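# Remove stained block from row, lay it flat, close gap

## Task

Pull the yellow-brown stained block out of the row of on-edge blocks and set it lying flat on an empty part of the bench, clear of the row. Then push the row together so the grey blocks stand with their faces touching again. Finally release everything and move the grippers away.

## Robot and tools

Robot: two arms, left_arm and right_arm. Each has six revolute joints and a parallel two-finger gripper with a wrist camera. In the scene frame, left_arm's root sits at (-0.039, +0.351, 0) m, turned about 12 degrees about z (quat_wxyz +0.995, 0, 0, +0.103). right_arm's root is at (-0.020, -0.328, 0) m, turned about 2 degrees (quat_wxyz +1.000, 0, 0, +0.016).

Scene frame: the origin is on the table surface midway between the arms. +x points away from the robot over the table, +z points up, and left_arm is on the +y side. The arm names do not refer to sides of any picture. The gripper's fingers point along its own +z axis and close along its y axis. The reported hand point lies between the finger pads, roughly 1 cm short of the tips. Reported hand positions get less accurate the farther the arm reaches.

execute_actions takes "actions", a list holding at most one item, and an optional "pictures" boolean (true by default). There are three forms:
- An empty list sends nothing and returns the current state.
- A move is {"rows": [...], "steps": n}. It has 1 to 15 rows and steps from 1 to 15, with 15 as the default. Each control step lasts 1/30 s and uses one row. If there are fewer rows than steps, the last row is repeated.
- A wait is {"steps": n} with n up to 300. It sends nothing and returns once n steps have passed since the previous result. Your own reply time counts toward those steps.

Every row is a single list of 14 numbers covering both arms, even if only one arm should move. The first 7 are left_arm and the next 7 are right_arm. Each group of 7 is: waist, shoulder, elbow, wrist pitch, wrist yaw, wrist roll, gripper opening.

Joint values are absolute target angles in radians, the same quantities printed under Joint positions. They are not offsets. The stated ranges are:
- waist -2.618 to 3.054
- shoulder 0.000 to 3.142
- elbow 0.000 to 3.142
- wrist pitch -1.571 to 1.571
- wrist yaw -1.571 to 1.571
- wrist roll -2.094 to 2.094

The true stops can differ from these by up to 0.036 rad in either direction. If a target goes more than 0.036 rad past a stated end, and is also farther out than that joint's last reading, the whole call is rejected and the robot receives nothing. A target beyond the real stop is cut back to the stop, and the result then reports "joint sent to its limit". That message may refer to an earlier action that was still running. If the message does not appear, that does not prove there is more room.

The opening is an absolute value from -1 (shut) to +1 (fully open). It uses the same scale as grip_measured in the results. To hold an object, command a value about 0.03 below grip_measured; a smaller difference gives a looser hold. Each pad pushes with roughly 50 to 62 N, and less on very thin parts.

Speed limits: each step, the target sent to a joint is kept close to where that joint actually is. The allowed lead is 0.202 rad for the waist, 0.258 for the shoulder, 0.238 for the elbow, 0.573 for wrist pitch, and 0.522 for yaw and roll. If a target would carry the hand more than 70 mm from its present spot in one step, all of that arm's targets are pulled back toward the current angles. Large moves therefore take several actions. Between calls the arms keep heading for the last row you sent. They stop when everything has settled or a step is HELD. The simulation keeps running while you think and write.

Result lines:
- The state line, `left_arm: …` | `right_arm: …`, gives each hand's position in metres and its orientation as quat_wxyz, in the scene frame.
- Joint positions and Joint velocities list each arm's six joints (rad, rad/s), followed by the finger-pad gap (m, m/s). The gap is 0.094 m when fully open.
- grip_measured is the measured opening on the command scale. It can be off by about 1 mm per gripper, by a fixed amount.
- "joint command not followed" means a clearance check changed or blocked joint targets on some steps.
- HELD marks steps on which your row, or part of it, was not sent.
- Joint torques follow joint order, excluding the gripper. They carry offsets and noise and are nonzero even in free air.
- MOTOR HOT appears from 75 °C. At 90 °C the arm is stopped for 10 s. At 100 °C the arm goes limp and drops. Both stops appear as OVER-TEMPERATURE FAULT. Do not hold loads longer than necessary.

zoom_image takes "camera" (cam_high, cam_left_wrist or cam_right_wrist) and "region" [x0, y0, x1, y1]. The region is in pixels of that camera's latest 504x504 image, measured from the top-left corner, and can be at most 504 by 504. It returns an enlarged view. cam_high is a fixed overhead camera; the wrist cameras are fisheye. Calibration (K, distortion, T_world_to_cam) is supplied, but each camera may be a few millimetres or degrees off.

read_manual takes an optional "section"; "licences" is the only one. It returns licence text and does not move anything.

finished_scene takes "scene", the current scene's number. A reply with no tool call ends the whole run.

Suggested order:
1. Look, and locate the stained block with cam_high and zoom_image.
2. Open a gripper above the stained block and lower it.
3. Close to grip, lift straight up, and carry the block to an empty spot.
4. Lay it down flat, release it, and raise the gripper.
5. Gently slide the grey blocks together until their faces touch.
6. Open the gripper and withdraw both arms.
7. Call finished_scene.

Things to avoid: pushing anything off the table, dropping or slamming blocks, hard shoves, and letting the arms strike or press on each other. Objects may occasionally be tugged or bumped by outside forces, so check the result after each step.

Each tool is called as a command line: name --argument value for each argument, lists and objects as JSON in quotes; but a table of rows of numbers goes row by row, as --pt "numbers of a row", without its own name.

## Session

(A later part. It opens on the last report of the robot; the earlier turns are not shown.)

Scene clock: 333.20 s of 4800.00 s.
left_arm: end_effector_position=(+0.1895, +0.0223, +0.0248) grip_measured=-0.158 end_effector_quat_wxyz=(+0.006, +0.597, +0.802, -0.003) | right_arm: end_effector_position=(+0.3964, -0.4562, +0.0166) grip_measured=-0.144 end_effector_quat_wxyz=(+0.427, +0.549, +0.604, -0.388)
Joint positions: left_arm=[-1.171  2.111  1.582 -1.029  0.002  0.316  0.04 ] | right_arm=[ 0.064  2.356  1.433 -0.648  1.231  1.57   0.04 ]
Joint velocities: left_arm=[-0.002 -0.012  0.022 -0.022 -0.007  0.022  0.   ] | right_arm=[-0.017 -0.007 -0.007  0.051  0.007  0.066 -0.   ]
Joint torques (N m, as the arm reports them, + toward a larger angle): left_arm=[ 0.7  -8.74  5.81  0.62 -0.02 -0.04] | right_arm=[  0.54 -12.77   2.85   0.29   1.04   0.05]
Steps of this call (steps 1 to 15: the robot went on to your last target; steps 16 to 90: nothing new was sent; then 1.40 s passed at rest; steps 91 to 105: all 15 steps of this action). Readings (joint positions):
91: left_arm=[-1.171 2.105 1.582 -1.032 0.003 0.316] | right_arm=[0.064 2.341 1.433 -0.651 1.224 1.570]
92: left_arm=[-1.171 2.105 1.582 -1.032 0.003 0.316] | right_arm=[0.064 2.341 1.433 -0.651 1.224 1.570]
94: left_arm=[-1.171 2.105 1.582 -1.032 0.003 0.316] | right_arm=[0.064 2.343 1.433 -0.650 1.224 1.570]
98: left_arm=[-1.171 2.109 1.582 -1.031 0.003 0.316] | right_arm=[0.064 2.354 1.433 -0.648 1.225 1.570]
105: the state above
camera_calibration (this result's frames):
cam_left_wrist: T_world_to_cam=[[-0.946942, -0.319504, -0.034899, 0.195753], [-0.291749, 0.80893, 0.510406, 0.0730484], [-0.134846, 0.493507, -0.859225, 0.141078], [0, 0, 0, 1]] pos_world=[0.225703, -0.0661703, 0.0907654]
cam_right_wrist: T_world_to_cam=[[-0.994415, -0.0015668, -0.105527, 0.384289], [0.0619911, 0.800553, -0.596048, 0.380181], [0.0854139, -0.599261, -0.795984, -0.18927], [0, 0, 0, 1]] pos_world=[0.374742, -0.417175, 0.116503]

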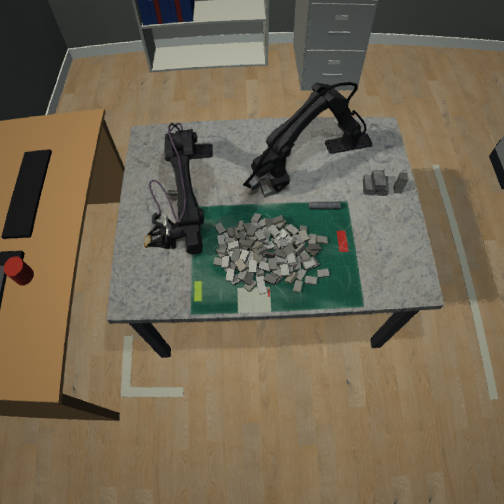

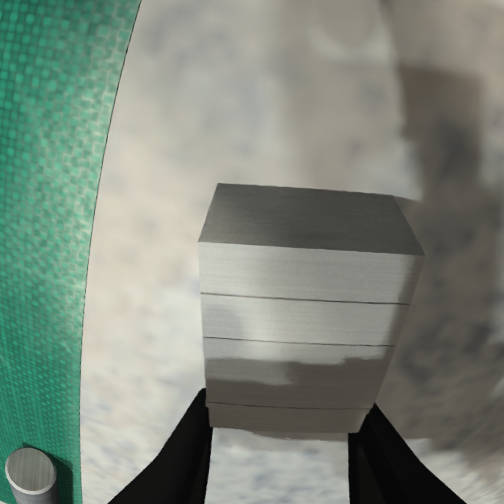

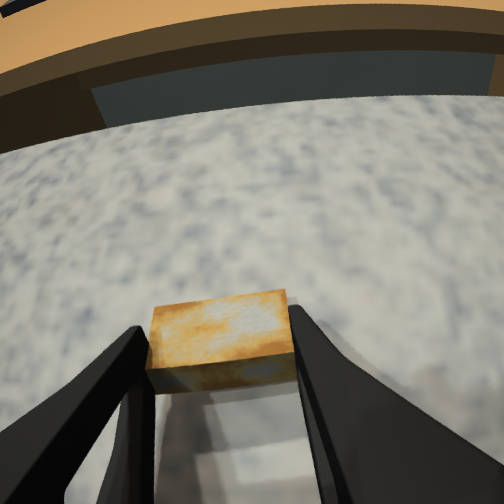

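execute_actions --actions '[{"rows": [[-1.166,2.108,1.577,-1.02,0,0.312,-0.165, 0.07,2.355,1.42,-0.644,1.27,1.575,-0.16],[-1.166,2.105,1.577,-1.025,0,0.312,-0.15, 0.07,2.352,1.42,-0.644,1.27,1.575,-0.15],[-1.166,2.105,1.577,-1.025,0,0.312,-0.14, 0.07,2.352,1.42,-0.644,1.27,1.575,-0.142],[-1.166,2.105,1.577,-1.025,0,0.312,-0.13, 0.07,2.352,1.42,-0.644,1.27,1.575,-0.136],[-1.166,2.105,1.577,-1.025,0,0.312,-0.12, 0.07,2.352,1.42,-0.644,1.27,1.575,-0.131],[-1.166,2.105,1.577,-1.025,0,0.312,-0.11, 0.07,2.352,1.42,-0.644,1.27,1.575,-0.126],[-1.166,2.105,1.577,-1.025,0,0.312,-0.09, 0.07,2.352,1.42,-0.644,1.27,1.575,-0.122],[-1.166,2.105,1.577,-1.025,0,0.312,-0.06, 0.07,2.352,1.42,-0.644,1.27,1.575,-0.118],[-1.166,2.105,1.577,-1.025,0,0.312,-0.02, 0.07,2.352,1.42,-0.644,1.27,1.575,-0.114],[-1.166,2.105,1.577,-1.025,0,0.312,0.04, 0.07,2.352,1.42,-0.644,1.27,1.575,-0.11],[-1.166,2.105,1.577,-1.025,0,0.312,0.1, 0.07,2.352,1.42,-0.644,1.27,1.575,-0.105],[-1.166,2.105,1.577,-1.025,0,0.312,0.18, 0.07,2.352,1.42,-0.644,1.27,1.575,-0.09],[-1.166,2.105,1.577,-1.025,0,0.312,0.26, 0.07,2.352,1.42,-0.644,1.27,1.575,-0.05],[-1.166,2.105,1.577,-1.025,0,0.312,0.33, 0.07,2.352,1.42,-0.644,1.27,1.575,0.05],[-1.166,2.105,1.577,-1.025,0,0.312,0.4, 0.07,2.352,1.42,-0.644,1.27,1.575,0.2]], "steps": 15}]' --pictures false

execute_actions --actions '[{"rows": [[-1.166,2.09,1.6,-1.035,0,0.312,0.4, 0.07,2.335,1.43,-0.65,1.27,1.575,0.3],[-1.166,2.078,1.612,-1.05,0,0.312,0.4, 0.07,2.32,1.44,-0.66,1.27,1.575,0.4],[-1.166,2.07,1.624,-1.07,0,0.312,0.4, 0.07,2.305,1.45,-0.675,1.27,1.575,0.4],[-1.166,2.063,1.636,-1.09,0,0.312,0.4, 0.07,2.29,1.46,-0.695,1.27,1.575,0.4],[-1.166,2.056,1.648,-1.11,0,0.312,0.4, 0.07,2.27,1.465,-0.72,1.27,1.575,0.4],[-1.166,2.049,1.66,-1.13,0,0.312,0.4, 0.07,2.25,1.47,-0.745,1.27,1.575,0.4],[-1.166,2.042,1.672,-1.15,0,0.312,0.4, 0.07,2.23,1.475,-0.77,1.27,1.575,0.4],[-1.166,2.035,1.684,-1.17,0,0.312,0.4, 0.07,2.21,1.48,-0.795,1.27,1.575,0.4],[-1.166,2.028,1.696,-1.19,0,0.312,0.4, 0.07,2.19,1.485,-0.82,1.27,1.575,0.4],[-1.166,2.021,1.708,-1.21,0,0.312,0.4, 0.07,2.17,1.49,-0.845,1.27,1.575,0.4],[-1.166,2.014,1.72,-1.23,0,0.312,0.4, 0.07,2.15,1.495,-0.87,1.27,1.575,0.4],[-1.166,2.007,1.732,-1.25,0,0.312,0.4, 0.07,2.13,1.5,-0.895,1.27,1.575,0.4],[-1.166,2.0,1.744,-1.265,0,0.312,0.4, 0.07,2.115,1.5,-0.915,1.27,1.575,0.4],[-1.166,1.995,1.752,-1.275,0,0.312,0.4, 0.07,2.105,1.5,-0.93,1.27,1.575,0.4],[-1.166,1.99,1.76,-1.285,0,0.312,0.4, 0.07,2.1,1.5,-0.94,1.27,1.575,0.4]], "steps": 15}]' --pictures false

execute_actions --actions '[{"steps": 8}]'

zoom_image --camera "cam_left_wrist" --region '[190, 80, 400, 290]'

Scene clock: 343.93 s of 4800.00 s.
left_arm: end_effector_position=(+0.1895, +0.0223, +0.0248) grip_measured=+0.363 end_effector_quat_wxyz=(+0.006, +0.597, +0.802, -0.003) | right_arm: end_effector_position=(+0.3965, -0.4564, +0.0171) grip_measured=+0.124 end_effector_quat_wxyz=(+0.428, +0.549, +0.604, -0.389)
Joint positions: left_arm=[-1.171  2.111  1.582 -1.029  0.002  0.316  0.064] | right_arm=[ 0.064  2.356  1.433 -0.647  1.234  1.571  0.053]
Joint velocities: left_arm=[ 0.007  0.002  0.002 -0.037  0.051 -0.022  0.071] | right_arm=[ 0.002 -0.002 -0.007  0.007  0.051 -0.051  0.146]
Joint torques (N m, as the arm reports them, + toward a larger angle): left_arm=[ 0.44 -9.83  5.64  0.53 -0.02 -0.04] | right_arm=[  0.61 -13.53   3.06   0.28   0.91   0.04]
Steps of this call (steps 1 to 15: the robot went on to your last target; steps 16 to 90: nothing new was sent; then 7.23 s passed at rest; steps 91 to 105: all 15 steps of this action). Readings (joint positions):
91: left_arm=[-1.171 2.111 1.582 -1.029 0.002 0.316] | right_arm=[0.064 2.356 1.433 -0.648 1.231 1.570]
92: left_arm=[-1.171 2.111 1.582 -1.029 0.002 0.316] | right_arm=[0.064 2.356 1.433 -0.648 1.231 1.570]
94: left_arm=[-1.171 2.111 1.582 -1.029 0.002 0.316] | right_arm=[0.064 2.356 1.433 -0.648 1.231 1.570]
98: left_arm=[-1.171 2.111 1.582 -1.029 0.002 0.316] | right_arm=[0.064 2.356 1.433 -0.648 1.231 1.570]
105: the state above

Scene clock: 344.43 s of 4800.00 s.
left_arm: end_effector_position=(+0.1898, +0.0218, +0.0923) grip_measured=+0.398 end_effector_quat_wxyz=(+0.027, +0.597, +0.802, -0.010) | right_arm: end_effector_position=(+0.3959, -0.4568, +0.1159) grip_measured=+0.397 end_effector_quat_wxyz=(+0.453, +0.565, +0.585, -0.365)
Joint positions: left_arm=[-1.171  2.023  1.721 -1.211  0.002  0.316  0.066] | right_arm=[ 0.064  2.126  1.481 -0.841  1.24   1.571  0.066]
Joint velocities: left_arm=[-0.012 -0.232  0.3   -0.462 -0.007 -0.007  0.   ] | right_arm=[ 0.017 -0.481  0.071 -0.462  0.081 -0.066 -0.001]
Joint torques (N m, as the arm reports them, + toward a larger angle): left_arm=[  0.44 -10.28   7.86   0.49   0.    -0.06] | right_arm=[  0.64 -11.82   6.28   0.15   0.79   0.04]
Steps of this call (steps 1 to 15: all 15 steps of this action). Readings (joint positions):
1: left_arm=[-1.171 2.111 1.582 -1.029 0.002 0.316] | right_arm=[0.064 2.356 1.433 -0.647 1.234 1.571]
2: left_arm=[-1.171 2.111 1.582 -1.030 0.002 0.316] | right_arm=[0.064 2.355 1.433 -0.647 1.235 1.571]
4: left_arm=[-1.171 2.109 1.589 -1.044 0.002 0.316] | right_arm=[0.064 2.345 1.433 -0.654 1.235 1.571]
8: left_arm=[-1.171 2.089 1.629 -1.100 0.002 0.316] | right_arm=[0.064 2.282 1.439 -0.709 1.235 1.571]
15: the state above

Scene clock: 344.70 s of 4800.00 s.
left_arm: end_effector_position=(+0.1850, +0.0287, +0.1038) grip_measured=+0.398 end_effector_quat_wxyz=(+0.018, +0.597, +0.802, -0.007) | right_arm: end_effector_position=(+0.3885, -0.4579, +0.1276) grip_measured=+0.397 end_effector_quat_wxyz=(+0.445, +0.556, +0.591, -0.378)
Joint positions: left_arm=[-1.171  2.004  1.739 -1.266  0.002  0.316  0.066] | right_arm=[ 0.064  2.1    1.486 -0.909  1.247  1.571  0.066]
Joint velocities: left_arm=[ 0.007  0.002 -0.012 -0.051 -0.051 -0.051 -0.   ] | right_arm=[ 0.002  0.002 -0.007 -0.081 -0.037  0.051 -0.   ]
Joint torques (N m, as the arm reports them, + toward a larger angle): left_arm=[ 0.36 -9.68  7.88  0.46 -0.05 -0.04] | right_arm=[  0.58 -11.78   6.21   0.18   0.86   0.04]
Steps of this call (steps 1 to 8: the robot went on to your last target). Readings (joint positions):
1: left_arm=[-1.171 2.016 1.729 -1.224 0.002 0.316] | right_arm=[0.064 2.112 1.484 -0.856 1.243 1.571]
2: left_arm=[-1.171 2.010 1.735 -1.233 0.002 0.316] | right_arm=[0.064 2.103 1.485 -0.868 1.245 1.571]
4: left_arm=[-1.171 2.004 1.739 -1.247 0.002 0.316] | right_arm=[0.064 2.099 1.486 -0.886 1.247 1.571]
8: the state above
camera_calibration (this result's frames):
cam_left_wrist: T_world_to_cam=[[-0.946345, -0.320364, -0.0424046, 0.197037], [-0.299458, 0.820034, 0.487718, 0.0296895], [-0.121474, 0.474248, -0.871971, 0.204615], [0, 0, 0, 1]] pos_world=[0.220211, -0.0582612, 0.172294]
cam_right_wrist: T_world_to_cam=[[-0.987935, -0.00257531, -0.154845, 0.391403], [0.0922134, 0.793508, -0.601533, 0.433936], [0.12442, -0.608554, -0.783697, -0.122256], [0, 0, 0, 1]] pos_world=[0.361877, -0.417723, 0.225822]

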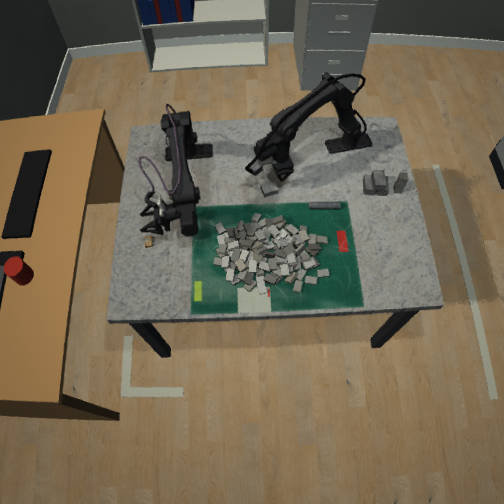

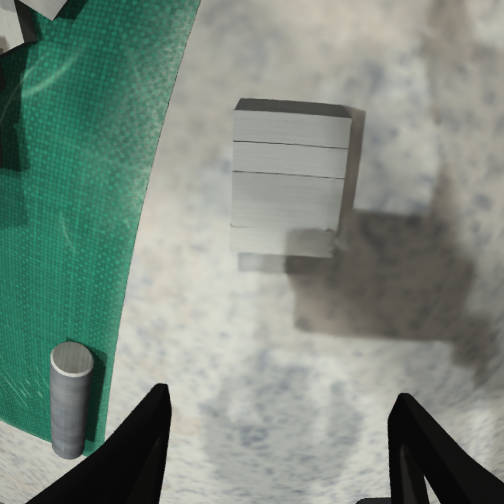

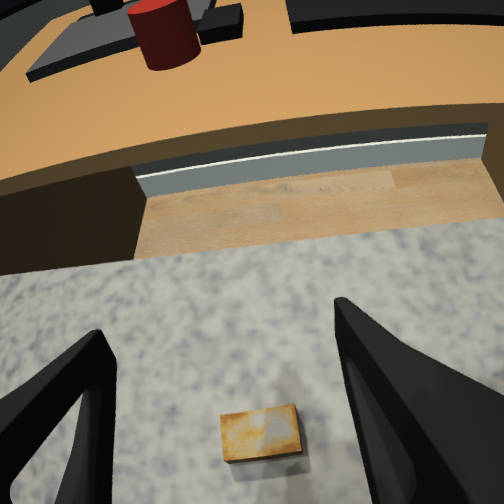

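Region (190, 80, 400, 290) of cam_left_wrist's 504x504 image, scaled by 2.400, with more detail than that image has.

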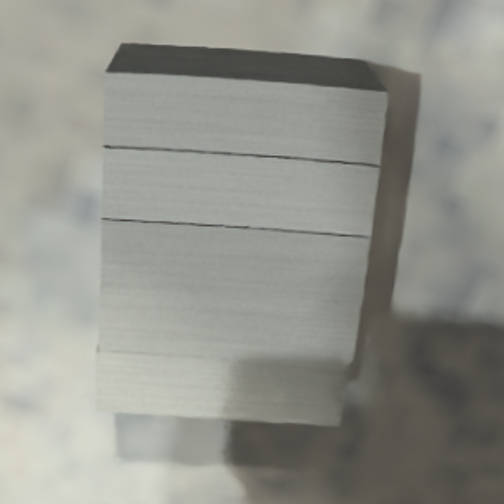

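execute_actions --actions '[{"rows": [[-1.15,1.97,1.75,-1.285,0,0.312,0.4, 0.07,2.07,1.49,-0.94,1.25,1.575,0.4],[-1.12,1.94,1.735,-1.285,0,0.312,0.4, 0.07,2.04,1.48,-0.945,1.22,1.575,0.4],[-1.08,1.905,1.715,-1.285,0,0.312,0.4, 0.07,2.0,1.465,-0.95,1.18,1.575,0.4],[-1.035,1.865,1.69,-1.285,0,0.312,0.4, 0.07,1.96,1.45,-0.955,1.14,1.575,0.4],[-0.985,1.825,1.665,-1.285,0,0.312,0.4, 0.07,1.92,1.435,-0.96,1.1,1.575,0.4],[-0.935,1.785,1.64,-1.285,0,0.312,0.4, 0.07,1.88,1.42,-0.965,1.06,1.575,0.4],[-0.885,1.745,1.615,-1.285,0,0.312,0.4, 0.07,1.84,1.405,-0.97,1.02,1.575,0.4],[-0.835,1.705,1.59,-1.285,0,0.312,0.4, 0.07,1.8,1.39,-0.975,0.98,1.575,0.4],[-0.785,1.665,1.565,-1.285,0,0.312,0.4, 0.07,1.76,1.375,-0.98,0.94,1.575,0.4],[-0.74,1.63,1.54,-1.285,0,0.312,0.4, 0.07,1.72,1.36,-0.985,0.9,1.575,0.4],[-0.7,1.6,1.52,-1.285,0,0.312,0.4, 0.07,1.685,1.345,-0.99,0.87,1.575,0.4],[-0.665,1.575,1.505,-1.285,0,0.312,0.4, 0.07,1.655,1.335,-0.995,0.84,1.575,0.4],[-0.635,1.56,1.495,-1.285,0,0.312,0.4, 0.07,1.63,1.325,-1.0,0.82,1.575,0.4],[-0.612,1.55,1.49,-1.285,0,0.312,0.4, 0.07,1.61,1.32,-1.0,0.81,1.575,0.4],[-0.6,1.545,1.487,-1.285,0,0.312,0.4, 0.07,1.6,1.32,-1.0,0.8,1.575,0.4]], "steps": 15}]' --pictures false

execute_actions --actions '[{"steps": 10}]'

Scene clock: 355.77 s of 4800.00 s.
left_arm: end_effector_position=(+0.2628, +0.2249, +0.1888) grip_measured=+0.398 end_effector_quat_wxyz=(+0.122, +0.349, +0.929, +0.000) | right_arm: end_effector_position=(+0.3372, -0.4329, +0.2013) grip_measured=+0.397 end_effector_quat_wxyz=(+0.416, +0.651, +0.610, -0.178)
Joint positions: left_arm=[-0.611  1.57   1.518 -1.276 -0.011  0.315  0.066] | right_arm=[ 0.064  1.627  1.351 -0.966  0.896  1.572  0.066]
Joint velocities: left_arm=[ 0.632 -0.545 -0.183 -0.154 -0.095  0.037  0.   ] | right_arm=[ 0.017 -0.608 -0.159 -0.139 -0.593  0.051 -0.   ]
Joint torques (N m, as the arm reports them, + toward a larger angle): left_arm=[-2.55 -4.69  4.84  0.94  0.18 -0.09] | right_arm=[ 0.54 -6.4   3.93  0.64  0.47  0.  ]
Steps of this call (steps 1 to 30: the robot went on to your last target; steps 31 to 90: nothing new was sent; then 7.57 s passed at rest; steps 91 to 105: all 15 steps of this action). Readings (joint positions):
91: left_arm=[-1.170 2.004 1.739 -1.277 0.002 0.316] | right_arm=[0.064 2.100 1.486 -0.922 1.247 1.571]
92: left_arm=[-1.166 2.001 1.739 -1.277 0.003 0.316] | right_arm=[0.064 2.097 1.486 -0.923 1.240 1.571]
94: left_arm=[-1.136 1.973 1.721 -1.271 0.009 0.316] | right_arm=[0.064 2.066 1.473 -0.924 1.207 1.571]
98: left_arm=[-0.962 1.834 1.643 -1.269 0.012 0.316] | right_arm=[0.064 1.908 1.420 -0.938 1.097 1.571]
105: the state above

Scene clock: 356.10 s of 4800.00 s.
left_arm: end_effector_position=(+0.2577, +0.2334, +0.1878) grip_measured=+0.398 end_effector_quat_wxyz=(+0.117, +0.340, +0.933, +0.000) | right_arm: end_effector_position=(+0.3313, -0.4228, +0.1916) grip_measured=+0.397 end_effector_quat_wxyz=(+0.385, +0.658, +0.629, -0.151)
Joint positions: left_arm=[-0.592  1.549  1.496 -1.284 -0.009  0.315  0.066] | right_arm=[ 0.064  1.599  1.331 -0.982  0.806  1.573  0.066]
Joint velocities: left_arm=[-0.007 -0.017 -0.012 -0.007  0.007  0.037  0.   ] | right_arm=[-0.007 -0.007  0.002 -0.022 -0.066 -0.007 -0.001]
Joint torques (N m, as the arm reports them, + toward a larger angle): left_arm=[-0.65 -5.62  5.87  0.85  0.08 -0.03] | right_arm=[ 0.52 -7.25  4.83  0.58  0.47  0.02]
Steps of this call (steps 1 to 10: the robot went on to your last target). Readings (joint positions):
1: left_arm=[-0.596 1.556 1.514 -1.280 -0.013 0.315] | right_arm=[0.064 1.611 1.348 -0.971 0.878 1.573]
2: left_arm=[-0.590 1.550 1.512 -1.282 -0.014 0.315] | right_arm=[0.064 1.602 1.346 -0.975 0.864 1.573]
4: left_arm=[-0.591 1.549 1.507 -1.283 -0.012 0.315] | right_arm=[0.064 1.599 1.343 -0.976 0.841 1.573]
8: left_arm=[-0.592 1.549 1.496 -1.284 -0.009 0.315] | right_arm=[0.064 1.599 1.332 -0.981 0.812 1.573]
10: the state above
camera_calibration (this result's frames):
cam_left_wrist: T_world_to_cam=[[-0.601238, -0.792076, -0.105492, 0.367978], [-0.775088, 0.545988, 0.318018, 0.061035], [-0.194297, 0.272969, -0.942198, 0.268539], [0, 0, 0, 1]] pos_world=[0.320726, 0.184839, 0.272425]
cam_right_wrist: T_world_to_cam=[[-0.928903, 0.0416438, -0.367975, 0.384963], [0.10797, 0.980942, -0.161542, 0.439589], [0.354235, -0.189787, -0.915696, 0.0826088], [0, 0, 0, 1]] pos_world=[0.280868, -0.431565, 0.288314]

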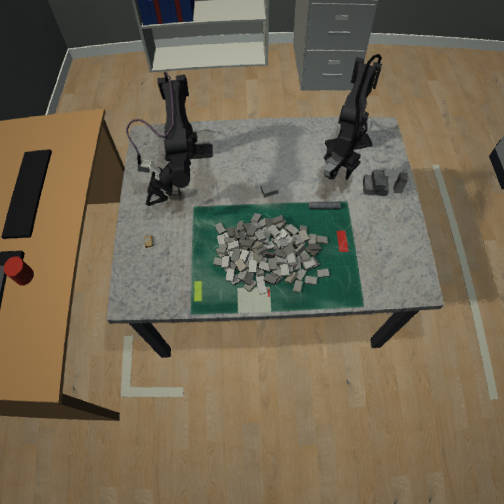

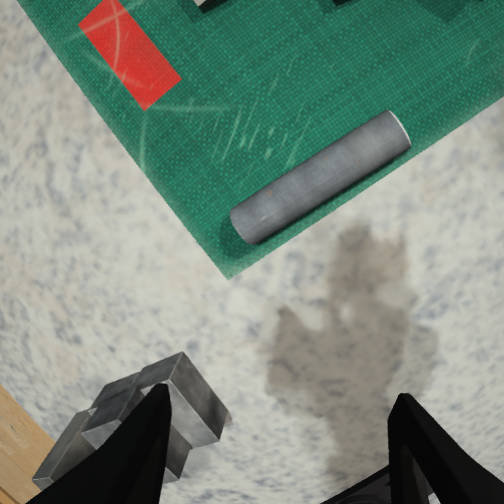

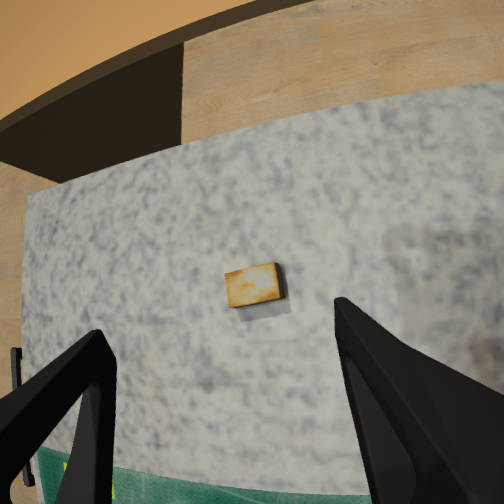

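finished_scene --scene 1

The scene is finished: the task was done.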